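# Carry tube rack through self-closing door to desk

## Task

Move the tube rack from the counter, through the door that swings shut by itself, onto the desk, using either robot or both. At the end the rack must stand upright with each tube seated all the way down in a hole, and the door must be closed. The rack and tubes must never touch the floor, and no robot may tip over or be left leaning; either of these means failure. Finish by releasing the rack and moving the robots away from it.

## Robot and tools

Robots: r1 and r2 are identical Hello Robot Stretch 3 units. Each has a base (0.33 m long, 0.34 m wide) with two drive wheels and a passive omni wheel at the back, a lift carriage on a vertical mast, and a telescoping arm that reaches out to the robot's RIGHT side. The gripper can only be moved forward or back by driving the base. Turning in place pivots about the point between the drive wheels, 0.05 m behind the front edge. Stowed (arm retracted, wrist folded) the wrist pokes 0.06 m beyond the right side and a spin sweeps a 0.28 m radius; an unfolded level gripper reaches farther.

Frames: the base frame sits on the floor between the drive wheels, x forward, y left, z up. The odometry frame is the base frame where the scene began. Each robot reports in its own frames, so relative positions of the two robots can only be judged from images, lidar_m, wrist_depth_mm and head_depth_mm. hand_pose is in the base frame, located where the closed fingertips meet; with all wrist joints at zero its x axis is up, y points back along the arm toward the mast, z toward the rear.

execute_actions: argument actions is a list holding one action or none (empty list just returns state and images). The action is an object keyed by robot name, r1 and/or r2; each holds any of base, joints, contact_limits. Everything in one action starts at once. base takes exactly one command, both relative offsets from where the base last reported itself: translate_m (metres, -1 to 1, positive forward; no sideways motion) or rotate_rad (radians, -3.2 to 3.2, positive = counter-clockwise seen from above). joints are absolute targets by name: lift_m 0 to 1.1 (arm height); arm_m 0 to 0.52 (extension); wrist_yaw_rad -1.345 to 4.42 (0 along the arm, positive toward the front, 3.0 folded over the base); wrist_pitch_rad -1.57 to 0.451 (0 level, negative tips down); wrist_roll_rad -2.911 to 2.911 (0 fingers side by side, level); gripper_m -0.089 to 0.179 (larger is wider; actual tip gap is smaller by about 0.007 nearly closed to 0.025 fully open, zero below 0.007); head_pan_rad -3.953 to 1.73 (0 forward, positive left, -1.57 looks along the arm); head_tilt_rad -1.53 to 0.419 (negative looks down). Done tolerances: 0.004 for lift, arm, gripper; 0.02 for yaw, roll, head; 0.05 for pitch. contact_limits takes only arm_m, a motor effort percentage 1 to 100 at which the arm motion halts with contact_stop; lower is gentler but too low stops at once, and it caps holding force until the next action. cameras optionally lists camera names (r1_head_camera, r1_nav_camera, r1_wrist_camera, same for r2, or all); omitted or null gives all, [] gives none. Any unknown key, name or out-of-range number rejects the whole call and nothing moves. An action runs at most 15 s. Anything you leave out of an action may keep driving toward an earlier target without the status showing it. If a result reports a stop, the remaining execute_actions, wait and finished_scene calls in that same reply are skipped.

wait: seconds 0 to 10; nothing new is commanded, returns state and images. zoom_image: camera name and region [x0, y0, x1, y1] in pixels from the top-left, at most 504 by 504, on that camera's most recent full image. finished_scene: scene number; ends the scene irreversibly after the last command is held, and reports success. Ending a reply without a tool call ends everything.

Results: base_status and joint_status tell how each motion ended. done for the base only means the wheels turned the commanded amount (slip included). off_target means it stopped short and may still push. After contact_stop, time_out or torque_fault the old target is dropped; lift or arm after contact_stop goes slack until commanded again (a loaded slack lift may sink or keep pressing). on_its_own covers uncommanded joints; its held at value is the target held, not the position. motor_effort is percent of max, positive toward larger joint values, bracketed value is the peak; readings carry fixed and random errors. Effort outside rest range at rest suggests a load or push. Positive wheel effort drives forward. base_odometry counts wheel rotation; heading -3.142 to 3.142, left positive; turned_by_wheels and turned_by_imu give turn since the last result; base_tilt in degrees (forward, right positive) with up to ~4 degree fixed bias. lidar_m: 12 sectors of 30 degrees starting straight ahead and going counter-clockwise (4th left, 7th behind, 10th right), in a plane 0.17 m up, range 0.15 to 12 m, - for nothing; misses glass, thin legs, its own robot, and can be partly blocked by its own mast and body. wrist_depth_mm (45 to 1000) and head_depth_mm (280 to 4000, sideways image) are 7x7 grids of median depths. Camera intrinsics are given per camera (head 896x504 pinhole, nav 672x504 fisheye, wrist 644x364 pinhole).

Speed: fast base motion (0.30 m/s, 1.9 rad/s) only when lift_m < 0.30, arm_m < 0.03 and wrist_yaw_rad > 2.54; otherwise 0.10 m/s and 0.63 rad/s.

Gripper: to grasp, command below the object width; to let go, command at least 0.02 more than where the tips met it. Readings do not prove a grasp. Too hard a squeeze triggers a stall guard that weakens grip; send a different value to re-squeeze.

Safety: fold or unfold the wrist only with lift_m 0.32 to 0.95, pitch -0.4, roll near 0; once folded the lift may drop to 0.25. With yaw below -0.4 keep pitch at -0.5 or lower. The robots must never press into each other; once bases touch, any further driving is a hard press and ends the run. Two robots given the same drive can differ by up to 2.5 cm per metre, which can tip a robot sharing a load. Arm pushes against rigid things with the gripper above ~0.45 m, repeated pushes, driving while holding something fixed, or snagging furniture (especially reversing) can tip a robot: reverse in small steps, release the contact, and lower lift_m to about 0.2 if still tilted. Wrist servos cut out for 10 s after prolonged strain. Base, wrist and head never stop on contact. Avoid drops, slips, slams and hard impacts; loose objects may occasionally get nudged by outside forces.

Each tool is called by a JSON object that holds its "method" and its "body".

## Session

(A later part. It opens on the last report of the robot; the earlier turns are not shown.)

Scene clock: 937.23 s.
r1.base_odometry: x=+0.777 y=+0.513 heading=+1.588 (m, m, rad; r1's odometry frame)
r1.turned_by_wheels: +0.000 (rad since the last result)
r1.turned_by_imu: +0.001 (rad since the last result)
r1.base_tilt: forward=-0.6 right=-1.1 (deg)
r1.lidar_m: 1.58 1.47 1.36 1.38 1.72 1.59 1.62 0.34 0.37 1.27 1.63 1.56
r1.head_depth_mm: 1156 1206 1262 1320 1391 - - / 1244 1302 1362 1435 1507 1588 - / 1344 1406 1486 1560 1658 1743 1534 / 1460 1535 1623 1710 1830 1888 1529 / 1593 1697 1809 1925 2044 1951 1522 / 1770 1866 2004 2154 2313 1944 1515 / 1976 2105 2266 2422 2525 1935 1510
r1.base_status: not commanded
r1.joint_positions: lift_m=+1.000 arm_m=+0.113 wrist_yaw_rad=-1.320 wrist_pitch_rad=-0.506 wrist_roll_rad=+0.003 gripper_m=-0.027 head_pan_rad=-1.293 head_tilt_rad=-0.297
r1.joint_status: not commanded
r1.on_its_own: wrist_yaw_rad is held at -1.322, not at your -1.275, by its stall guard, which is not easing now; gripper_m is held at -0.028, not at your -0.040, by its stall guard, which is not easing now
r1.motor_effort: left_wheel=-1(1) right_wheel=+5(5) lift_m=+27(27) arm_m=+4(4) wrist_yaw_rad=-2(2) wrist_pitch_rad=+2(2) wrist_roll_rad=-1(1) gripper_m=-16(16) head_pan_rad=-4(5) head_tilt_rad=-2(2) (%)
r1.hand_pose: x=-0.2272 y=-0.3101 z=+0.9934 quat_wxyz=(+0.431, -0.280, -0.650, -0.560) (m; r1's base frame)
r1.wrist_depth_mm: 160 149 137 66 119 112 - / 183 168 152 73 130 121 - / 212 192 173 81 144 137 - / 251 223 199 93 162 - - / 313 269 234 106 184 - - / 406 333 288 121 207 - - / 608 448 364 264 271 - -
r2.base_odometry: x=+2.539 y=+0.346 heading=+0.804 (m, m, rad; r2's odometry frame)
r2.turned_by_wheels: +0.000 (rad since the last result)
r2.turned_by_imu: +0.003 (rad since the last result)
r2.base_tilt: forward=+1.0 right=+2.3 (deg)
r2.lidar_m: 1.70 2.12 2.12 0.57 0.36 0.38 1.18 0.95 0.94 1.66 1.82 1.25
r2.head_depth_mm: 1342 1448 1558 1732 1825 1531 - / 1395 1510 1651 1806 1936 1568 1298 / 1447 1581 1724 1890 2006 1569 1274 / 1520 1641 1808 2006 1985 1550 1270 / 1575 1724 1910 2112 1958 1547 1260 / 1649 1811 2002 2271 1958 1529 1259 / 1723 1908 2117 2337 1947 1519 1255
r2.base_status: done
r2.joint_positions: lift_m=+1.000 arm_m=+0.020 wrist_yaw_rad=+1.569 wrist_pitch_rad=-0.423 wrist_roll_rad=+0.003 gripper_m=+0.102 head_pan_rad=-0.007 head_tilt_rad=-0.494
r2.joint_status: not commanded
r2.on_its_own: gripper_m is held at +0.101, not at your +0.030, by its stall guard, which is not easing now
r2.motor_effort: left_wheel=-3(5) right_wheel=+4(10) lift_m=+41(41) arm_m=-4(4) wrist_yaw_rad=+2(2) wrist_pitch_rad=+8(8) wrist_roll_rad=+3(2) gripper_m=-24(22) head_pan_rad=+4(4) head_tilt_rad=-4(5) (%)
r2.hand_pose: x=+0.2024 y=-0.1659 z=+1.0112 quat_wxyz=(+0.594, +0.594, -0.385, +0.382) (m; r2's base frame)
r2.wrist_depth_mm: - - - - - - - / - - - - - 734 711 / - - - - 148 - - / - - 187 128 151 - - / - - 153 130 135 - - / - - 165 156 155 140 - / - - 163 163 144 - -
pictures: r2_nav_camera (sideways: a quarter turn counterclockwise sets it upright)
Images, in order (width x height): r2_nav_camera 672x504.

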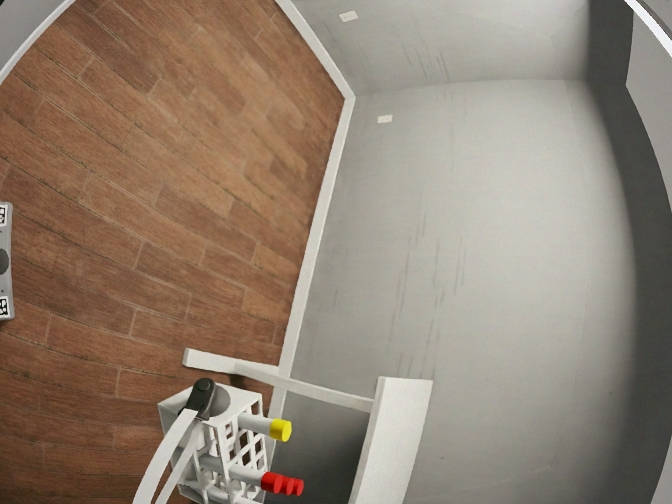

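{"method": "execute_actions", "body": {"actions": [{"r1": {"base": {"translate_m": -0.07}, "joints": {"arm_m": 0.096, "wrist_yaw_rad": -1.30}, "contact_limits": {"arm_m": 40}}, "r2": {"base": {"rotate_rad": -1.2}}}], "cameras": ["r1_wrist_camera", "r2_nav_camera"]}}

Scene clock: 964.57 s.
r1.base_odometry: x=+0.778 y=+0.443 heading=+1.588 (m, m, rad; r1's odometry frame)
r1.turned_by_wheels: +0.000 (rad since the last result)
r1.turned_by_imu: +0.001 (rad since the last result)
r1.base_tilt: forward=-0.6 right=-1.1 (deg)
r1.lidar_m: 1.64 1.50 1.39 1.41 1.65 1.53 1.55 0.34 0.37 1.02 1.59 1.62
r1.head_depth_mm: 1127 1180 1232 1288 1354 1442 - / 1213 1272 1329 1403 1475 1546 - / 1313 1376 1454 1522 1612 1692 1534 / 1425 1501 1582 1682 1784 1842 1528 / 1560 1649 1740 1866 2007 1969 1526 / 1719 1837 1960 2102 2258 1948 1518 / 1933 2061 2211 2392 2534 1938 1510
r1.base_status: done
r1.joint_positions: lift_m=+1.000 arm_m=+0.097 wrist_yaw_rad=-1.283 wrist_pitch_rad=-0.504 wrist_roll_rad=+0.000 gripper_m=-0.027 head_pan_rad=-1.293 head_tilt_rad=-0.297
r1.joint_status: all done
r1.on_its_own: gripper_m is held at -0.028, not at your -0.040, by its stall guard, which is not easing now; wrist_yaw_rad is at rest, and its effort (-20) is outside its rest range (-12 to +12)
r1.motor_effort: left_wheel=+2(5) right_wheel=+6(9) lift_m=+27(26) arm_m=-7(9) wrist_yaw_rad=-20(27) wrist_pitch_rad=+1(2) wrist_roll_rad=+1(1) gripper_m=-16(17) head_pan_rad=-4(4) head_tilt_rad=-2(1) (%)
r1.contact_limits: arm_m 40 (drawing in: default 26, maximum 42; extending or still: default 34, maximum 57)
r1.hand_pose: x=-0.2255 y=-0.3018 z=+0.9939 quat_wxyz=(+0.443, -0.268, -0.654, -0.551) (m; r1's base frame)
r1.wrist_depth_mm: 153 145 134 67 119 113 - / 175 162 149 74 131 125 - / 202 186 169 82 145 142 - / 236 215 194 94 163 - - / 292 257 226 105 185 - - / 369 317 279 121 211 - - / 517 412 342 279 279 - -
r2.base_odometry: x=+2.539 y=+0.346 heading=-0.396 (m, m, rad; r2's odometry frame)
r2.turned_by_wheels: -1.200 (rad since the last result)
r2.turned_by_imu: -1.189 (rad since the last result)
r2.base_tilt: forward=+1.0 right=+2.3 (deg)
r2.lidar_m: 1.82 1.25 1.69 1.91 2.13 0.73 0.39 0.36 0.65 1.95 0.94 1.65
r2.head_depth_mm: 1479 1567 1680 1798 1890 1621 - / 1588 1709 1816 1989 2010 1572 1292 / 1726 1863 1984 2204 1999 1557 1270 / 1883 2054 1688 2333 1983 1551 1271 / 1847 1975 1465 2427 1967 1531 1261 / 1689 1804 1295 2174 1965 1530 1263 / 1541 1665 1163 1947 1945 1525 1251
r2.base_status: done
r2.joint_positions: lift_m=+1.000 arm_m=+0.020 wrist_yaw_rad=+1.569 wrist_pitch_rad=-0.423 wrist_roll_rad=+0.003 gripper_m=+0.102 head_pan_rad=-0.007 head_tilt_rad=-0.494
r2.joint_status: not commanded
r2.on_its_own: gripper_m is held at +0.101, not at your +0.030, by its stall guard, which is not easing now
r2.motor_effort: left_wheel=+3(6) right_wheel=-4(9) lift_m=+41(41) arm_m=-4(4) wrist_yaw_rad=+2(3) wrist_pitch_rad=+8(8) wrist_roll_rad=+2(2) gripper_m=-23(23) head_pan_rad=+4(4) head_tilt_rad=-4(4) (%)
r2.hand_pose: x=+0.2024 y=-0.1659 z=+1.0112 quat_wxyz=(+0.594, +0.594, -0.385, +0.382) (m; r2's base frame)
r2.wrist_depth_mm: - - - - - - - / 816 - - - - - - / - - - - 147 - - / - - 186 129 149 - - / - - 152 130 135 - - / - - 166 158 155 140 - / - - 164 165 144 - -
pictures: r1_wrist_camera, r2_nav_camera (sideways: a quarter turn counterclockwise sets it upright)
Images, in order (width x height): r1_wrist_camera 644x364, r2_nav_camera 672x504.

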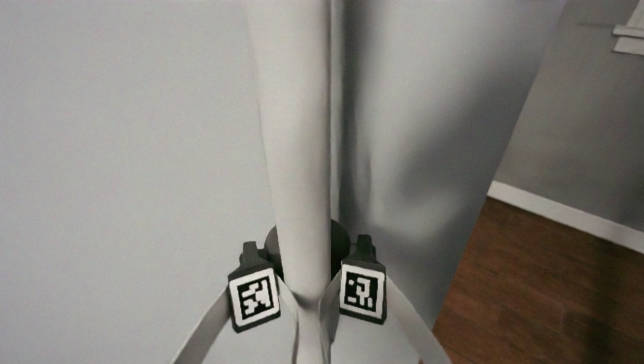

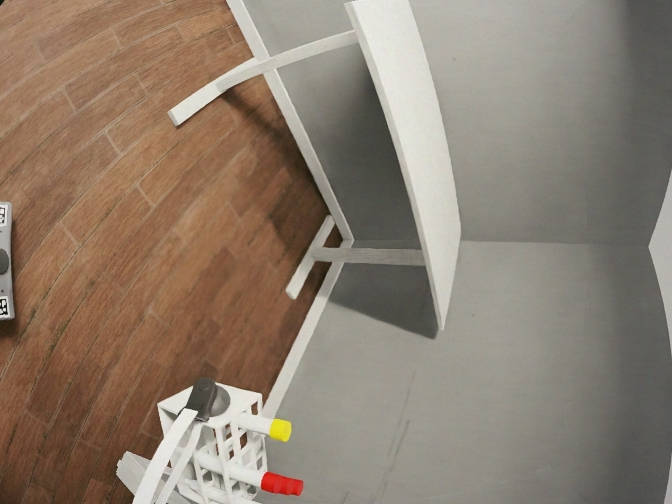

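{"method": "execute_actions", "body": {"actions": [{"r1": {"base": {"translate_m": -0.075}, "joints": {"arm_m": 0.081, "wrist_yaw_rad": -1.28}, "contact_limits": {"arm_m": 40}}, "r2": {"base": {"translate_m": 0.8}}}], "cameras": ["r1_wrist_camera", "r2_nav_camera"]}}

Scene clock: 980.77 s.
r1.base_odometry: x=+0.779 y=+0.368 heading=+1.588 (m, m, rad; r1's odometry frame)
r1.turned_by_wheels: +0.000 (rad since the last result)
r1.turned_by_imu: +0.002 (rad since the last result)
r1.base_tilt: forward=-0.6 right=-1.0 (deg)
r1.lidar_m: 1.71 1.53 1.42 1.44 1.58 1.46 1.48 0.34 0.37 0.84 1.55 1.69
r1.head_depth_mm: 1105 1147 1204 1256 1319 1413 - / 1186 1238 1300 1360 1433 1515 1578 / 1274 1337 1411 1485 1574 1656 1533 / 1385 1468 1549 1643 1739 1814 1520 / 1526 1606 1705 1827 1954 1957 1523 / 1672 1789 1912 2036 2194 1944 1517 / 1874 2011 2161 2331 2445 1937 1506
r1.base_status: done
r1.joint_positions: lift_m=+1.000 arm_m=+0.082 wrist_yaw_rad=-1.209 wrist_pitch_rad=-0.503 wrist_roll_rad=+0.000 gripper_m=-0.027 head_pan_rad=-1.293 head_tilt_rad=-0.297
r1.joint_status: wrist_yaw_rad off_target (ended at -1.209, target -1.280); the others done
r1.on_its_own: wrist_yaw_rad is held at -1.222, not at your -1.280, by its stall guard, which is not easing now; gripper_m is held at -0.028, not at your -0.040, by its stall guard, which is not easing now; wrist_yaw_rad is at rest, and its effort (-16) is outside its rest range (-12 to +12)
r1.motor_effort: left_wheel=+2(9) right_wheel=+3(13) lift_m=+26(26) arm_m=-8(12) wrist_yaw_rad=-16(49) wrist_pitch_rad=+1(1) wrist_roll_rad=+1(1) gripper_m=-16(19) head_pan_rad=-4(4) head_tilt_rad=-2(1) (%)
r1.contact_limits: arm_m 40 (drawing in: default 26, maximum 42; extending or still: default 34, maximum 57)
r1.hand_pose: x=-0.2205 y=-0.3019 z=+0.9941 quat_wxyz=(+0.464, -0.244, -0.663, -0.534) (m; r1's base frame)
r1.wrist_depth_mm: 153 145 134 67 119 113 - / 175 163 149 74 130 125 - / 201 185 170 83 144 142 - / 237 215 194 94 162 - - / 290 256 226 105 185 - - / 370 315 278 120 211 - - / 518 413 350 282 283 - -
r2.base_odometry: x=+3.277 y=+0.037 heading=-0.396 (m, m, rad; r2's odometry frame)
r2.turned_by_wheels: +0.000 (rad since the last result)
r2.turned_by_imu: +0.006 (rad since the last result)
r2.base_tilt: forward=+1.0 right=+2.3 (deg)
r2.lidar_m: 1.02 1.14 1.14 0.82 2.18 1.87 1.15 1.25 0.93 1.01 1.07 1.07
r2.head_depth_mm: 936 997 1068 1132 1249 1353 - / 1011 1089 1144 852 1380 1476 1302 / 1103 1187 1240 748 1541 1553 1277 / 1207 1316 1212 740 1295 1460 1269 / 1225 1333 1195 732 573 1535 1264 / 1119 1211 1179 724 525 1488 1259 / 1029 1106 1136 718 521 1391 1252
r2.base_status: done
r2.joint_positions: lift_m=+1.000 arm_m=+0.020 wrist_yaw_rad=+1.569 wrist_pitch_rad=-0.423 wrist_roll_rad=+0.003 gripper_m=+0.102 head_pan_rad=-0.007 head_tilt_rad=-0.494
r2.joint_status: not commanded
r2.on_its_own: gripper_m is held at +0.101, not at your +0.030, by its stall guard, which is not easing now
r2.motor_effort: left_wheel=+2(8) right_wheel=-3(6) lift_m=+41(41) arm_m=-5(4) wrist_yaw_rad=+2(2) wrist_pitch_rad=+8(8) wrist_roll_rad=+2(2) gripper_m=-23(22) head_pan_rad=+4(4) head_tilt_rad=-4(4) (%)
r2.hand_pose: x=+0.2024 y=-0.1659 z=+1.0112 quat_wxyz=(+0.594, +0.594, -0.385, +0.382) (m; r2's base frame)
r2.wrist_depth_mm: 842 - - - 910 725 620 / 762 738 733 706 888 788 658 / 474 466 473 589 146 804 704 / 365 - 187 128 149 839 712 / - - 152 131 135 890 763 / - - 165 157 155 140 800 / - - 163 163 145 - 834
pictures: r1_wrist_camera, r2_nav_camera (sideways: a quarter turn counterclockwise sets it upright)
Images, in order (width x height): r1_wrist_camera 644x364, r2_nav_camera 672x504.

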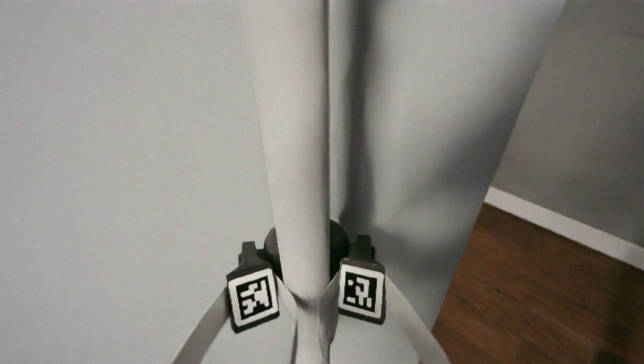

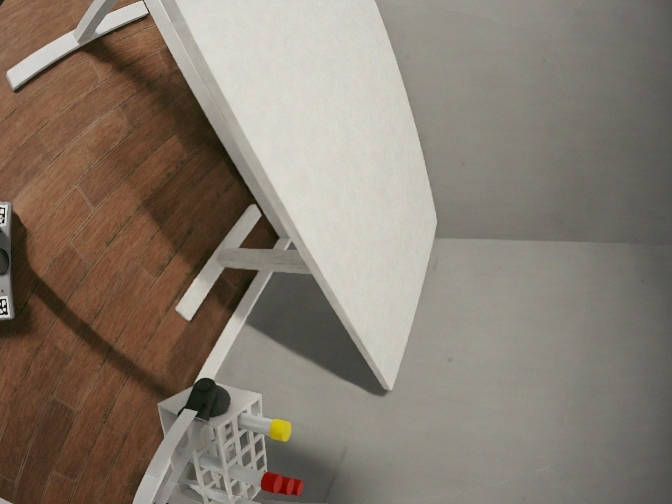

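{"method": "execute_actions", "body": {"actions": [{"r1": {"base": {"translate_m": -0.076}, "joints": {"arm_m": 0.075, "wrist_yaw_rad": -1.22}, "contact_limits": {"arm_m": 40}}, "r2": {"base": {"rotate_rad": 2.48}}}], "cameras": ["r1_wrist_camera", "r2_nav_camera"]}}

Scene clock: 994.50 s.
r1.base_odometry: x=+0.781 y=+0.292 heading=+1.588 (m, m, rad; r1's odometry frame)
r1.turned_by_wheels: +0.000 (rad since the last result)
r1.turned_by_imu: +0.002 (rad since the last result)
r1.base_tilt: forward=-0.6 right=-1.0 (deg)
r1.lidar_m: 1.79 1.57 1.45 1.47 1.50 1.39 1.41 0.35 0.36 0.73 1.51 1.76
r1.head_depth_mm: 1074 1122 1163 1214 1279 1366 - / 1154 1207 1266 1324 1396 1465 1530 / 1244 1306 1376 1443 1530 1627 1535 / 1355 1427 1504 1600 1698 1774 1520 / 1479 1567 1666 1775 1913 1900 1523 / 1634 1740 1847 1998 2153 1944 1513 / 1825 1949 2112 2276 2412 1939 1516
r1.base_status: done
r1.joint_positions: lift_m=+1.000 arm_m=+0.076 wrist_yaw_rad=-1.151 wrist_pitch_rad=-0.503 wrist_roll_rad=+0.000 gripper_m=-0.027 head_pan_rad=-1.293 head_tilt_rad=-0.297
r1.joint_status: wrist_yaw_rad off_target (ended at -1.151, target -1.220); the others done
r1.on_its_own: wrist_yaw_rad is held at -1.167, not at your -1.220, by its stall guard, which is not easing now; gripper_m is held at -0.028, not at your -0.040, by its stall guard, which is not easing now; wrist_yaw_rad is at rest, and its effort (-19) is outside its rest range (-12 to +12)
r1.motor_effort: left_wheel=+4(8) right_wheel=+4(8) lift_m=+26(26) arm_m=-7(13) wrist_yaw_rad=-19(45) wrist_pitch_rad=+1(1) wrist_roll_rad=+1(1) gripper_m=-16(19) head_pan_rad=-5(3) head_tilt_rad=-1(1) (%)
r1.contact_limits: arm_m 40 (drawing in: default 26, maximum 42; extending or still: default 34, maximum 57)
r1.hand_pose: x=-0.2159 y=-0.3073 z=+0.9941 quat_wxyz=(+0.479, -0.225, -0.670, -0.521) (m; r1's base frame)
r1.wrist_depth_mm: 151 143 133 67 120 113 - / 171 160 147 74 131 126 - / 196 182 168 82 146 146 - / 230 210 192 94 163 - - / 281 248 224 105 185 - - / 351 307 272 120 214 - - / 481 398 342 283 284 - -
r2.base_odometry: x=+3.277 y=+0.037 heading=+2.084 (m, m, rad; r2's odometry frame)
r2.turned_by_wheels: +2.480 (rad since the last result)
r2.turned_by_imu: +2.461 (rad since the last result)
r2.base_tilt: forward=+1.0 right=+2.3 (deg)
r2.lidar_m: 2.53 1.15 1.16 0.93 0.94 1.08 1.07 1.02 1.16 1.14 0.82 1.81
r2.head_depth_mm: 2208 2414 2648 2799 2032 1625 - / 2236 2420 2662 2828 2015 1571 1300 / 2251 2468 2717 2774 2001 1559 1276 / 2278 2497 2751 2770 1984 1552 1273 / 2292 2538 2759 2743 1975 1550 1264 / 2280 2463 2681 2559 1956 1538 1255 / 1858 1932 2030 2101 1926 1527 1254
r2.base_status: done
r2.joint_positions: lift_m=+1.000 arm_m=+0.020 wrist_yaw_rad=+1.569 wrist_pitch_rad=-0.423 wrist_roll_rad=+0.003 gripper_m=+0.102 head_pan_rad=-0.007 head_tilt_rad=-0.494
r2.joint_status: not commanded
r2.on_its_own: gripper_m is held at +0.101, not at your +0.030, by its stall guard, which is not easing now
r2.motor_effort: left_wheel=-3(6) right_wheel=+4(10) lift_m=+41(41) arm_m=-4(5) wrist_yaw_rad=+1(2) wrist_pitch_rad=+8(8) wrist_roll_rad=+3(2) gripper_m=-23(23) head_pan_rad=+4(4) head_tilt_rad=-4(4) (%)
r2.hand_pose: x=+0.2024 y=-0.1659 z=+1.0112 quat_wxyz=(+0.594, +0.594, -0.385, +0.382) (m; r2's base frame)
r2.wrist_depth_mm: - - - - - - - / - - - - - - - / - - - - 146 465 469 / - - 186 129 150 393 344 / - - 153 131 135 - 282 / - - 165 158 154 140 267 / - - 163 164 144 - -
pictures: r1_wrist_camera, r2_nav_camera (sideways: a quarter turn counterclockwise sets it upright)
Images, in order (width x height): r1_wrist_camera 644x364, r2_nav_camera 672x504.

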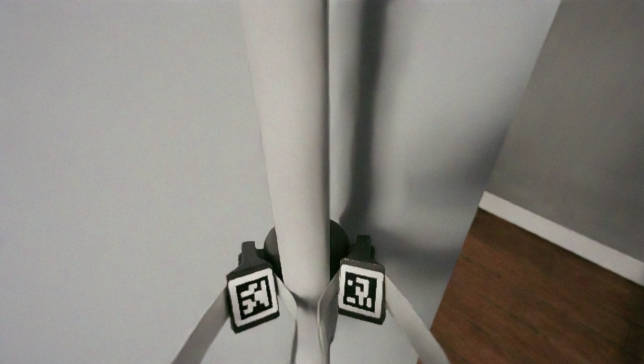

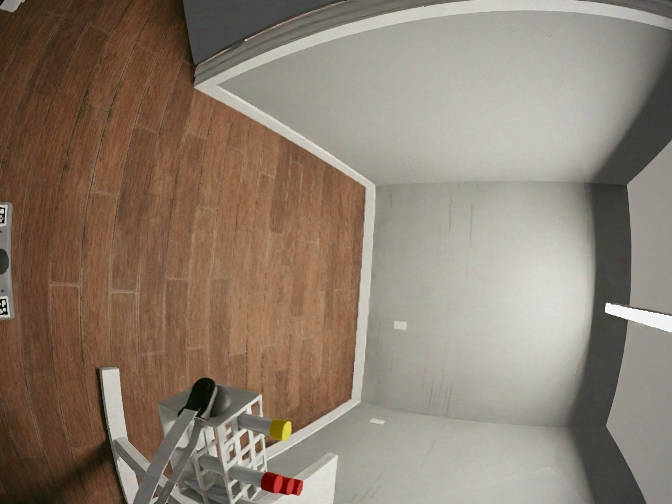

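{"method": "execute_actions", "body": {"actions": [{"r1": {"base": {"translate_m": -0.075}, "joints": {"arm_m": 0.086, "wrist_yaw_rad": -1.10}, "contact_limits": {"arm_m": 40}}, "r2": {"joints": {"wrist_yaw_rad": 0.0, "head_pan_rad": -1.5, "head_tilt_rad": -0.6}}}], "cameras": ["r1_wrist_camera", "r2_nav_camera", "r2_head_camera"]}}

Scene clock: 1005.03 s.
r1.base_odometry: x=+0.782 y=+0.217 heading=+1.588 (m, m, rad; r1's odometry frame)
r1.turned_by_wheels: +0.000 (rad since the last result)
r1.turned_by_imu: +0.000 (rad since the last result)
r1.base_tilt: forward=-0.6 right=-1.1 (deg)
r1.lidar_m: 1.85 1.59 1.48 1.50 1.42 1.32 1.34 0.36 0.37 0.67 1.48 1.83
r1.head_depth_mm: 1037 1085 1122 1170 1157 1288 - / 1123 1173 1228 1295 1350 1424 1516 / 1211 1272 1341 1412 1491 1578 1531 / 1317 1383 1455 1546 1649 1750 1525 / 1439 1527 1618 1730 1840 1873 1522 / 1592 1690 1806 1951 2085 1942 1523 / 1767 1913 2037 2210 2361 1941 1518
r1.base_status: done
r1.joint_positions: lift_m=+1.000 arm_m=+0.086 wrist_yaw_rad=-1.136 wrist_pitch_rad=-0.504 wrist_roll_rad=+0.004 gripper_m=-0.027 head_pan_rad=-1.293 head_tilt_rad=-0.297
r1.joint_status: wrist_yaw_rad off_target (ended at -1.136, target -1.100); the others done
r1.on_its_own: wrist_yaw_rad is held at -1.141, not at your -1.100, by its stall guard, which is not easing now; gripper_m is held at -0.028, not at your -0.040, by its stall guard, which is not easing now
r1.motor_effort: left_wheel=+0(16) right_wheel=+6(16) lift_m=+26(26) arm_m=+3(9) wrist_yaw_rad=-5(50) wrist_pitch_rad=+1(2) wrist_roll_rad=-1(1) gripper_m=-15(19) head_pan_rad=-4(4) head_tilt_rad=-1(2) (%)
r1.contact_limits: arm_m 40 (drawing in: default 26, maximum 42; extending or still: default 34, maximum 57)
r1.hand_pose: x=-0.2144 y=-0.3201 z=+0.9938 quat_wxyz=(+0.481, -0.220, -0.673, -0.517) (m; r1's base frame)
r1.wrist_depth_mm: 142 137 130 66 122 119 950 / 159 153 145 73 133 134 - / 181 172 163 82 149 - - / 209 198 186 92 167 - - / 248 232 214 105 191 - - / 306 282 259 119 226 - - / 399 355 323 271 295 - -
r2.base_odometry: x=+3.277 y=+0.037 heading=+2.084 (m, m, rad; r2's odometry frame)
r2.turned_by_wheels: +0.000 (rad since the last result)
r2.turned_by_imu: +0.001 (rad since the last result)
r2.base_tilt: forward=+1.0 right=+2.3 (deg)
r2.lidar_m: 2.53 1.15 1.16 0.93 0.94 1.08 1.06 1.02 1.16 1.14 0.82 1.80
r2.head_depth_mm: 890 981 930 679 - - - / 909 1003 921 691 - - - / 928 1025 910 688 - - - / 945 1051 899 568 455 1438 1199 / 965 1073 891 615 486 1428 1198 / 981 1100 881 609 501 1350 1195 / 1002 1119 872 605 515 1378 1167
r2.base_status: not commanded
r2.joint_positions: lift_m=+1.000 arm_m=+0.020 wrist_yaw_rad=+0.002 wrist_pitch_rad=-0.423 wrist_roll_rad=+0.003 gripper_m=+0.102 head_pan_rad=-1.493 head_tilt_rad=-0.593
r2.joint_status: all done
r2.on_its_own: gripper_m is held at +0.101, not at your +0.030, by its stall guard, which is not easing now
r2.motor_effort: left_wheel=-4(4) right_wheel=+4(4) lift_m=+41(41) arm_m=-5(4) wrist_yaw_rad=-3(3) wrist_pitch_rad=+8(8) wrist_roll_rad=+2(2) gripper_m=-24(24) head_pan_rad=-5(60) head_tilt_rad=-4(21) (%)
r2.hand_pose: x=-0.0210 y=-0.3890 z=+1.0112 quat_wxyz=(+0.691, +0.149, -0.692, -0.148) (m; r2's base frame)
r2.wrist_depth_mm: 864 838 816 797 763 735 712 / 932 716 729 723 716 735 721 / 461 471 443 435 147 467 472 / 346 346 315 171 149 324 341 / 275 274 152 130 139 273 272 / 226 230 164 154 155 136 225 / 199 188 163 164 147 182 192
pictures: r1_wrist_camera, r2_head_camera (sideways: a quarter turn clockwise sets it upright), r2_nav_camera (sideways: a quarter turn counterclockwise sets it upright)
Images, in order (width x height): r1_wrist_camera 644x364, r2_head_camera 896x504, r2_nav_camera 672x504.

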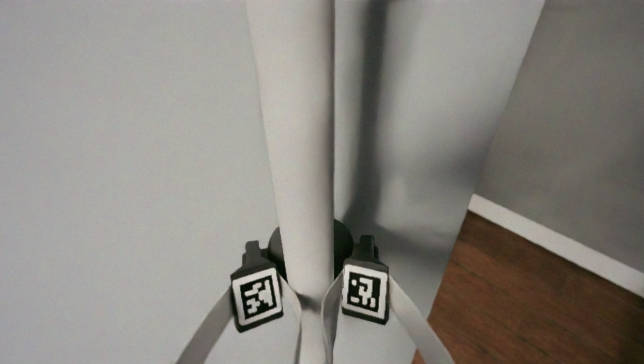

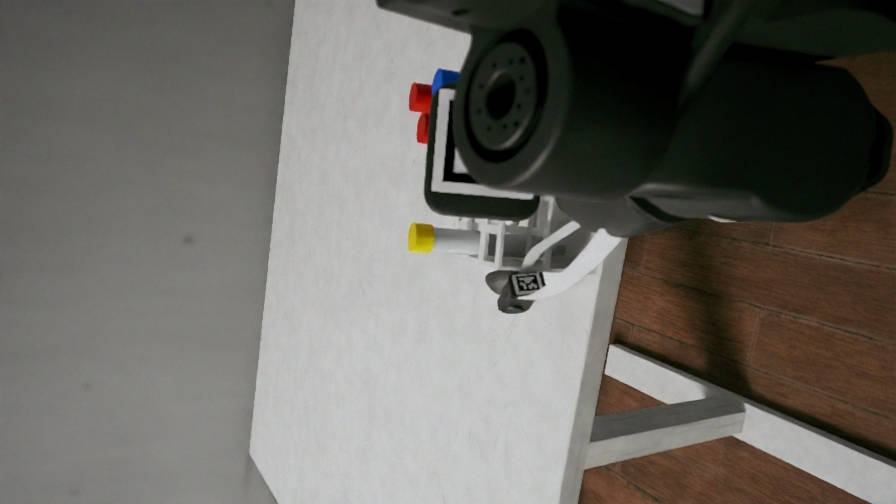

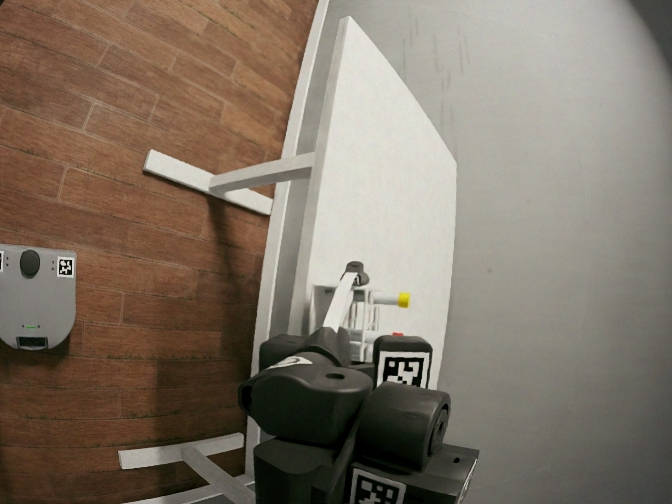

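{"method": "execute_actions", "body": {"actions": [{"r1": {"base": {"translate_m": -0.076}, "joints": {"arm_m": 0.099, "wrist_yaw_rad": -1.11}, "contact_limits": {"arm_m": 40}}, "r2": {"joints": {"arm_m": 0.32}, "contact_limits": {"arm_m": 20}}}], "cameras": ["r1_wrist_camera", "r2_head_camera", "r2_wrist_camera"]}}

Scene clock: 1013.83 s.
r1.base_odometry: x=+0.783 y=+0.141 heading=+1.588 (m, m, rad; r1's odometry frame)
r1.turned_by_wheels: +0.000 (rad since the last result)
r1.turned_by_imu: +0.000 (rad since the last result)
r1.base_tilt: forward=-0.6 right=-1.0 (deg)
r1.lidar_m: 1.92 1.62 1.51 1.53 1.35 1.25 1.27 0.38 0.38 0.62 1.43 1.90
r1.head_depth_mm: 988 982 975 966 1018 1081 - / 1091 1137 1188 1252 1297 1375 1482 / 1176 1237 1300 1369 1448 1536 1526 / 1281 1347 1420 1504 1598 1698 1528 / 1401 1484 1567 1668 1790 1851 1524 / 1538 1639 1751 1880 2032 1941 1515 / 1722 1847 1984 2163 2312 1918 1515
r1.base_status: done
r1.joint_positions: lift_m=+1.000 arm_m=+0.099 wrist_yaw_rad=-1.113 wrist_pitch_rad=-0.504 wrist_roll_rad=+0.004 gripper_m=-0.027 head_pan_rad=-1.293 head_tilt_rad=-0.297
r1.joint_status: all done
r1.on_its_own: gripper_m is held at -0.028, not at your -0.040, by its stall guard, which is not easing now
r1.motor_effort: left_wheel=-1(14) right_wheel=+8(14) lift_m=+27(27) arm_m=+3(10) wrist_yaw_rad=+4(44) wrist_pitch_rad=+1(2) wrist_roll_rad=-1(1) gripper_m=-15(19) head_pan_rad=-4(4) head_tilt_rad=-1(1) (%)
r1.contact_limits: arm_m 40 (drawing in: default 26, maximum 42; extending or still: default 34, maximum 57)
r1.hand_pose: x=-0.2123 y=-0.3375 z=+0.9938 quat_wxyz=(+0.487, -0.213, -0.675, -0.512) (m; r1's base frame)
r1.wrist_depth_mm: 135 132 127 66 123 124 923 / 150 147 142 73 136 - 973 / 170 165 159 81 151 - - / 194 189 181 93 170 - - / 226 220 207 105 197 - - / 275 263 248 120 237 - - / 345 325 314 274 308 - -
r2.base_odometry: x=+3.277 y=+0.037 heading=+2.084 (m, m, rad; r2's odometry frame)
r2.turned_by_wheels: +0.000 (rad since the last result)
r2.turned_by_imu: +0.001 (rad since the last result)
r2.base_tilt: forward=+1.0 right=+2.3 (deg)
r2.lidar_m: 2.53 1.15 1.16 0.93 0.94 1.08 1.06 1.03 1.16 1.14 0.82 1.80
r2.head_depth_mm: 892 956 871 633 479 1413 1221 / 906 969 - 628 477 1408 1212 / 924 1011 - 622 474 1442 1210 / 946 1047 896 618 487 1433 1201 / 965 1071 887 614 502 1431 1194 / 982 1092 882 609 501 1345 1183 / 1004 1124 870 605 515 1380 1161
r2.base_status: not commanded
r2.joint_positions: lift_m=+1.000 arm_m=+0.320 wrist_yaw_rad=+0.001 wrist_pitch_rad=-0.423 wrist_roll_rad=+0.003 gripper_m=+0.102 head_pan_rad=-1.493 head_tilt_rad=-0.593
r2.joint_status: all done
r2.on_its_own: gripper_m is held at +0.101, not at your +0.030, by its stall guard, which is not easing now
r2.motor_effort: left_wheel=-4(3) right_wheel=+4(4) lift_m=+41(41) arm_m=+5(7) wrist_yaw_rad=+0(3) wrist_pitch_rad=+8(8) wrist_roll_rad=+2(3) gripper_m=-22(23) head_pan_rad=-5(5) head_tilt_rad=-4(6) (%)
r2.contact_limits: arm_m 20 (drawing in: default 30, maximum 49; extending or still: default 41, maximum 68)
r2.hand_pose: x=-0.0214 y=-0.6884 z=+1.0112 quat_wxyz=(+0.691, +0.149, -0.692, -0.149) (m; r2's base frame)
r2.wrist_depth_mm: 574 553 526 514 489 487 459 / 629 594 576 557 533 529 512 / 466 463 432 431 148 458 464 / 345 347 187 172 149 322 340 / 273 273 153 130 139 273 268 / 224 228 165 155 155 136 223 / 197 187 163 164 147 182 192
pictures: r1_wrist_camera, r2_head_camera (sideways: a quarter turn clockwise sets it upright), r2_wrist_camera
Images, in order (width x height): r1_wrist_camera 644x364, r2_head_camera 896x504, r2_wrist_camera 644x364.

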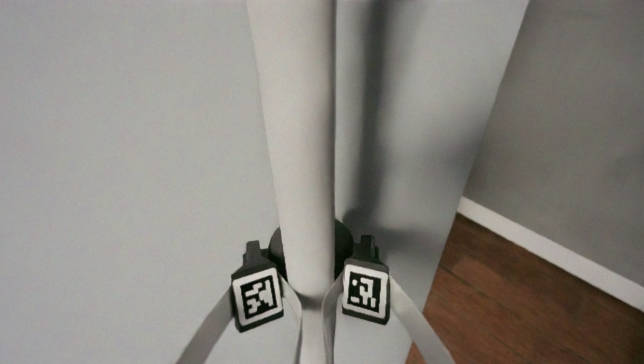

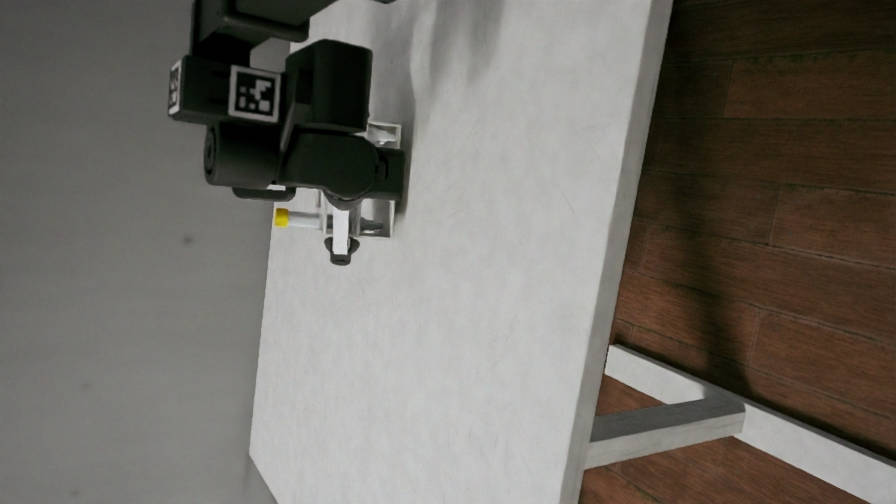

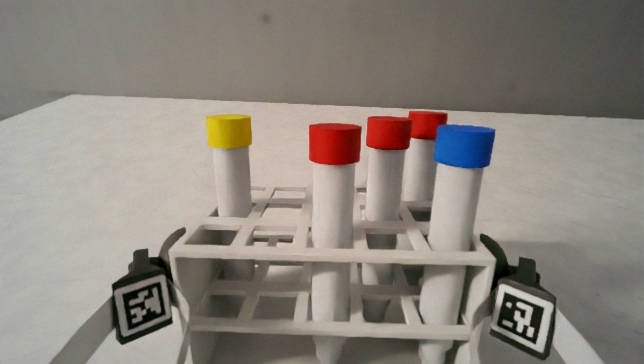

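{"method": "execute_actions", "body": {"actions": [{"r1": {"base": {"translate_m": -0.077}, "joints": {"arm_m": 0.112, "wrist_yaw_rad": -1.05}, "contact_limits": {"arm_m": 40}}, "r2": {"joints": {"lift_m": 0.97}}}], "cameras": ["r1_wrist_camera", "r2_wrist_camera"]}}

Scene clock: 1021.03 s.
r1.base_odometry: x=+0.785 y=+0.064 heading=+1.588 (m, m, rad; r1's odometry frame)
r1.turned_by_wheels: +0.000 (rad since the last result)
r1.turned_by_imu: +0.000 (rad since the last result)
r1.base_tilt: forward=-0.6 right=-1.1 (deg)
r1.lidar_m: 1.99 1.66 1.54 1.56 1.27 1.18 1.20 1.16 0.40 0.60 1.39 1.97
r1.head_depth_mm: 827 832 836 841 888 - - / 1045 1099 1135 1136 1140 1147 1232 / 1144 1202 1259 1331 1397 1485 1480 / 1240 1307 1382 1455 1546 1654 1522 / 1356 1431 1531 1628 1745 1804 1521 / 1496 1590 1705 1837 1975 1954 1514 / 1661 1783 1927 2092 2270 1940 1516
r1.base_status: done
r1.joint_positions: lift_m=+1.000 arm_m=+0.112 wrist_yaw_rad=-1.055 wrist_pitch_rad=-0.504 wrist_roll_rad=+0.004 gripper_m=-0.027 head_pan_rad=-1.293 head_tilt_rad=-0.297
r1.joint_status: all done
r1.on_its_own: gripper_m is held at -0.028, not at your -0.040, by its stall guard, which is not easing now
r1.motor_effort: left_wheel=-1(18) right_wheel=+8(14) lift_m=+26(26) arm_m=+3(10) wrist_yaw_rad=+6(59) wrist_pitch_rad=+1(2) wrist_roll_rad=-1(1) gripper_m=-16(20) head_pan_rad=-4(4) head_tilt_rad=-2(1) (%)
r1.contact_limits: arm_m 40 (drawing in: default 26, maximum 42; extending or still: default 34, maximum 57)
r1.hand_pose: x=-0.2065 y=-0.3615 z=+0.9939 quat_wxyz=(+0.502, -0.193, -0.681, -0.497) (m; r1's base frame)
r1.wrist_depth_mm: 133 131 126 66 124 127 873 / 148 145 141 73 137 - 929 / 166 163 158 81 152 - 984 / 190 185 180 93 172 - - / 220 215 207 105 199 - - / 265 255 243 120 - - - / 328 315 311 276 312 - -
r2.base_odometry: x=+3.277 y=+0.037 heading=+2.084 (m, m, rad; r2's odometry frame)
r2.turned_by_wheels: +0.000 (rad since the last result)
r2.turned_by_imu: +0.001 (rad since the last result)
r2.base_tilt: forward=+1.0 right=+2.2 (deg)
r2.lidar_m: 2.53 1.15 1.16 0.93 0.94 1.08 1.06 1.02 1.16 1.14 0.82 1.80
r2.head_depth_mm: 891 975 - 620 481 1416 1216 / 907 993 - 615 478 1413 1214 / 927 1026 - 597 474 1438 1203 / 947 1047 895 620 488 1435 1204 / 961 1075 890 615 502 1431 1201 / 985 1092 881 609 500 1354 1193 / 1003 1122 871 606 515 1377 1166
r2.base_status: not commanded
r2.joint_positions: lift_m=+0.971 arm_m=+0.320 wrist_yaw_rad=+0.001 wrist_pitch_rad=-0.373 wrist_roll_rad=+0.003 gripper_m=+0.102 head_pan_rad=-1.493 head_tilt_rad=-0.593
r2.joint_status: all done
r2.on_its_own: gripper_m is held at +0.101, not at your +0.030, by its stall guard, which is not easing now
r2.motor_effort: left_wheel=-3(3) right_wheel=+4(4) lift_m=+19(34) arm_m=+5(5) wrist_yaw_rad=-1(0) wrist_pitch_rad=-9(10) wrist_roll_rad=+3(2) gripper_m=-22(24) head_pan_rad=-5(4) head_tilt_rad=-5(5) (%)
r2.hand_pose: x=-0.0213 y=-0.6945 z=+0.9934 quat_wxyz=(+0.694, +0.131, -0.696, -0.131) (m; r2's base frame)
r2.wrist_depth_mm: 584 554 539 517 501 479 469 / 624 596 563 562 520 512 489 / 472 469 401 426 131 422 472 / 331 329 163 117 143 295 327 / 252 255 144 123 133 244 255 / 206 211 162 145 139 128 209 / 180 168 161 161 155 164 174
pictures: r1_wrist_camera, r2_wrist_camera
Images, in order (width x height): r1_wrist_camera 644x364, r2_wrist_camera 644x364.

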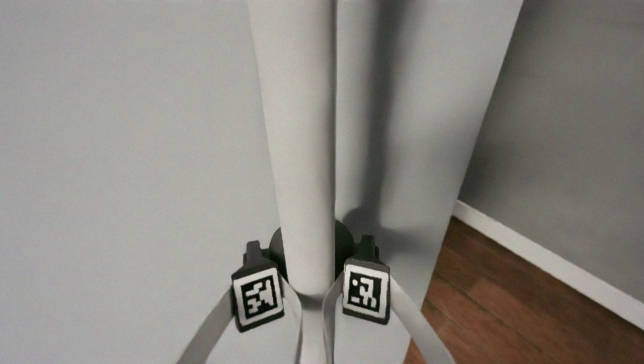

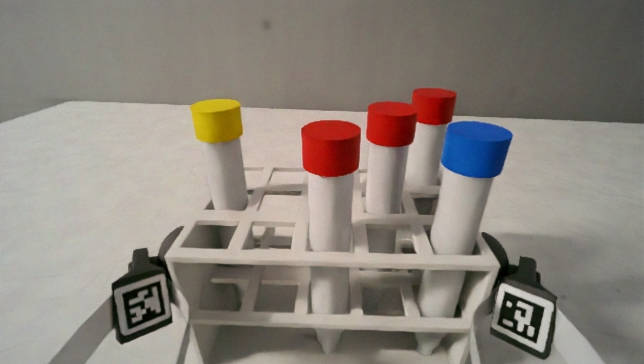

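{"method": "execute_actions", "body": {"actions": [{"r1": {"base": {"translate_m": -0.076}, "joints": {"arm_m": 0.124, "wrist_yaw_rad": -0.99}, "contact_limits": {"arm_m": 40}}, "r2": {"joints": {"gripper_m": 0.16}}}], "cameras": ["r1_wrist_camera", "r2_wrist_camera"]}}

Scene clock: 1030.17 s.
r1.base_odometry: x=+0.786 y=-0.012 heading=+1.588 (m, m, rad; r1's odometry frame)
r1.turned_by_wheels: +0.000 (rad since the last result)
r1.turned_by_imu: +0.001 (rad since the last result)
r1.base_tilt: forward=-0.6 right=-1.0 (deg)
r1.lidar_m: 2.07 1.70 1.57 1.60 1.20 1.11 1.13 1.14 0.42 0.57 1.36 2.04
r1.head_depth_mm: 730 742 751 762 806 - - / 927 947 958 976 989 1061 1087 / 1103 1154 1214 1267 1337 1414 1433 / 1201 1266 1338 1418 1505 1612 1526 / 1312 1397 1476 1581 1693 1774 1523 / 1446 1548 1640 1780 1917 1914 1521 / 1615 1738 1881 2035 2205 1939 1511
r1.base_status: done
r1.joint_positions: lift_m=+1.000 arm_m=+0.124 wrist_yaw_rad=-0.976 wrist_pitch_rad=-0.502 wrist_roll_rad=+0.003 gripper_m=-0.027 head_pan_rad=-1.293 head_tilt_rad=-0.297
r1.joint_status: all done
r1.on_its_own: gripper_m is held at -0.028, not at your -0.040, by its stall guard, which is not easing now; wrist_yaw_rad is at rest, and its effort (-17) is outside its rest range (-12 to +12)
r1.motor_effort: left_wheel=+3(16) right_wheel=+1(16) lift_m=+26(26) arm_m=+0(10) wrist_yaw_rad=-17(53) wrist_pitch_rad=+1(2) wrist_roll_rad=+0(1) gripper_m=-16(20) head_pan_rad=-5(4) head_tilt_rad=-1(1) (%)
r1.contact_limits: arm_m 40 (drawing in: default 26, maximum 42; extending or still: default 34, maximum 57)
r1.hand_pose: x=-0.1979 y=-0.3881 z=+0.9942 quat_wxyz=(+0.521, -0.166, -0.688, -0.476) (m; r1's base frame)
r1.wrist_depth_mm: 133 131 126 67 124 127 857 / 148 145 140 74 137 - 912 / 166 162 158 82 152 - 942 / 189 184 180 94 172 - - / 221 216 207 105 198 - - / 265 256 245 119 - - - / 327 318 308 279 308 - -
r2.base_odometry: x=+3.277 y=+0.037 heading=+2.084 (m, m, rad; r2's odometry frame)
r2.turned_by_wheels: +0.000 (rad since the last result)
r2.turned_by_imu: +0.001 (rad since the last result)
r2.base_tilt: forward=+1.0 right=+2.3 (deg)
r2.lidar_m: 2.53 1.15 1.16 0.92 0.94 1.08 1.06 1.02 1.15 1.14 0.83 1.80
r2.head_depth_mm: 891 977 - 608 480 1414 1216 / 908 995 - 614 477 1410 1216 / 924 1024 - 596 474 1441 1204 / 944 1049 898 619 487 1433 1202 / 965 1071 889 615 501 1434 1197 / 984 1093 878 611 500 1344 1197 / 1005 1121 870 605 515 1377 1161
r2.base_status: not commanded
r2.joint_positions: lift_m=+0.970 arm_m=+0.320 wrist_yaw_rad=+0.001 wrist_pitch_rad=-0.412 wrist_roll_rad=+0.003 gripper_m=+0.160 head_pan_rad=-1.493 head_tilt_rad=-0.593
r2.joint_status: all done
r2.motor_effort: left_wheel=-3(4) right_wheel=+4(4) lift_m=+25(25) arm_m=+5(5) wrist_yaw_rad=+0(2) wrist_pitch_rad=+4(9) wrist_roll_rad=+3(2) gripper_m=+1(95) head_pan_rad=-4(5) head_tilt_rad=-5(5) (%)
r2.hand_pose: x=-0.0214 y=-0.6898 z=+0.9843 quat_wxyz=(+0.691, +0.145, -0.693, -0.145) (m; r2's base frame)
r2.wrist_depth_mm: 567 554 529 512 493 485 460 / 612 585 558 545 146 510 504 / 407 406 352 105 134 104 404 / 299 294 149 136 142 282 297 / 234 233 152 130 131 223 233 / 193 - 154 148 138 136 193 / - 159 161 161 156 158 168
pictures: r1_wrist_camera, r2_wrist_camera
Images, in order (width x height): r1_wrist_camera 644x364, r2_wrist_camera 644x364.

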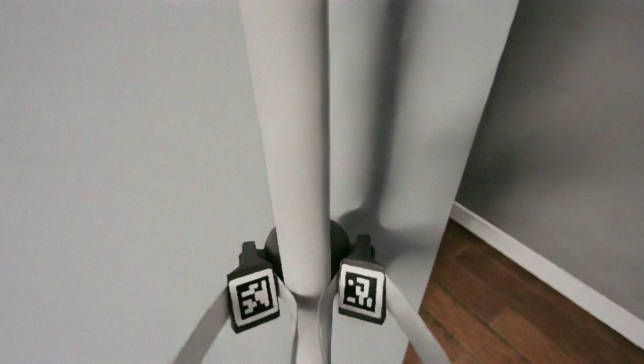

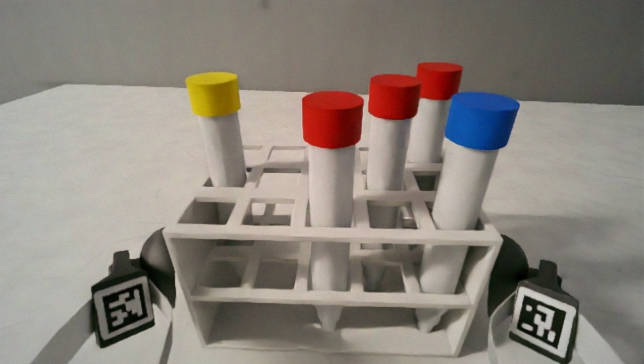

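{"method": "execute_actions", "body": {"actions": [{"r1": {"base": {"translate_m": -0.074}, "joints": {"arm_m": 0.142, "wrist_yaw_rad": -0.92}, "contact_limits": {"arm_m": 40}}, "r2": {"joints": {"gripper_m": 0.179}}}], "cameras": ["r1_wrist_camera", "r2_wrist_camera"]}}

Scene clock: 1037.33 s.
r1.base_odometry: x=+0.787 y=-0.086 heading=+1.588 (m, m, rad; r1's odometry frame)
r1.turned_by_wheels: +0.000 (rad since the last result)
r1.turned_by_imu: +0.001 (rad since the last result)
r1.base_tilt: forward=-0.6 right=-1.0 (deg)
r1.lidar_m: 2.14 1.73 1.60 1.63 1.12 1.05 1.06 1.10 0.45 0.57 1.30 2.11
r1.head_depth_mm: 671 685 700 713 760 - 791 / 822 841 862 883 902 965 955 / 1055 1089 1119 1156 1192 1228 1277 / 1169 1228 1296 1381 1448 1557 1520 / 1279 1351 1436 1528 1640 1747 1520 / 1406 1500 1602 1721 1856 1875 1510 / 1569 1678 1809 1971 2152 1940 1507
r1.base_status: done
r1.joint_positions: lift_m=+1.000 arm_m=+0.142 wrist_yaw_rad=-0.896 wrist_pitch_rad=-0.501 wrist_roll_rad=+0.001 gripper_m=-0.027 head_pan_rad=-1.293 head_tilt_rad=-0.297
r1.joint_status: wrist_yaw_rad off_target (ended at -0.896, target -0.920); the others done
r1.on_its_own: gripper_m is held at -0.028, not at your -0.040, by its stall guard, which is not easing now; wrist_yaw_rad is at rest, and its effort (-29) is outside its rest range (-12 to +12)
r1.motor_effort: left_wheel=+7(15) right_wheel=-5(11) lift_m=+27(26) arm_m=-1(9) wrist_yaw_rad=-29(44) wrist_pitch_rad=+1(2) wrist_roll_rad=+1(1) gripper_m=-17(19) head_pan_rad=-4(4) head_tilt_rad=-2(2) (%)
r1.contact_limits: arm_m 40 (drawing in: default 26, maximum 42; extending or still: default 34, maximum 57)
r1.hand_pose: x=-0.1880 y=-0.4200 z=+0.9944 quat_wxyz=(+0.541, -0.139, -0.693, -0.455) (m; r1's base frame)
r1.wrist_depth_mm: 134 131 124 69 124 126 853 / 148 145 140 75 136 - 879 / 168 164 157 83 152 - 922 / 190 186 179 94 172 - 944 / 222 215 207 106 199 - - / 268 258 246 120 - - - / 331 313 313 272 - - -
r2.base_odometry: x=+3.277 y=+0.037 heading=+2.084 (m, m, rad; r2's odometry frame)
r2.turned_by_wheels: +0.000 (rad since the last result)
r2.turned_by_imu: +0.001 (rad since the last result)
r2.base_tilt: forward=+1.0 right=+2.3 (deg)
r2.lidar_m: 2.53 1.15 1.16 0.93 0.94 1.08 1.06 1.02 1.16 1.14 0.82 1.80
r2.head_depth_mm: 892 973 - 608 479 1415 1222 / 909 992 - 616 477 1412 1217 / 923 1027 - 596 474 1450 1208 / 943 1047 899 618 488 1437 1202 / 960 1072 890 614 501 1428 1194 / 980 1094 880 610 500 1351 1191 / 1002 1120 872 605 515 1381 1164
r2.base_status: not commanded
r2.joint_positions: lift_m=+0.970 arm_m=+0.320 wrist_yaw_rad=+0.001 wrist_pitch_rad=-0.412 wrist_roll_rad=+0.003 gripper_m=+0.179 head_pan_rad=-1.493 head_tilt_rad=-0.593
r2.joint_status: all done
r2.motor_effort: left_wheel=-3(4) right_wheel=+4(4) lift_m=+25(24) arm_m=+5(4) wrist_yaw_rad=-1(0) wrist_pitch_rad=+4(4) wrist_roll_rad=+2(2) gripper_m=+1(88) head_pan_rad=-4(4) head_tilt_rad=-5(5) (%)
r2.hand_pose: x=-0.0214 y=-0.6898 z=+0.9843 quat_wxyz=(+0.691, +0.145, -0.693, -0.145) (m; r2's base frame)
r2.wrist_depth_mm: 557 554 531 519 494 489 468 / 620 577 554 551 145 515 492 / 402 399 352 106 134 105 403 / 295 297 148 135 142 282 291 / 234 234 154 129 132 223 232 / 200 186 153 148 138 160 192 / - 162 161 160 155 159 -
pictures: r1_wrist_camera, r2_wrist_camera
Images, in order (width x height): r1_wrist_camera 644x364, r2_wrist_camera 644x364.

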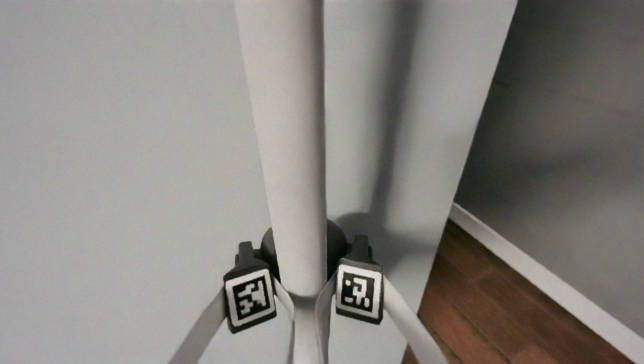

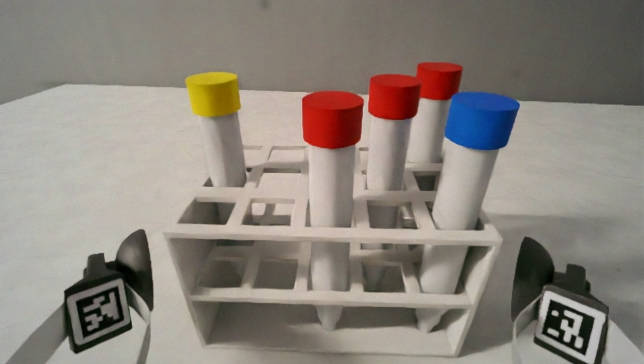

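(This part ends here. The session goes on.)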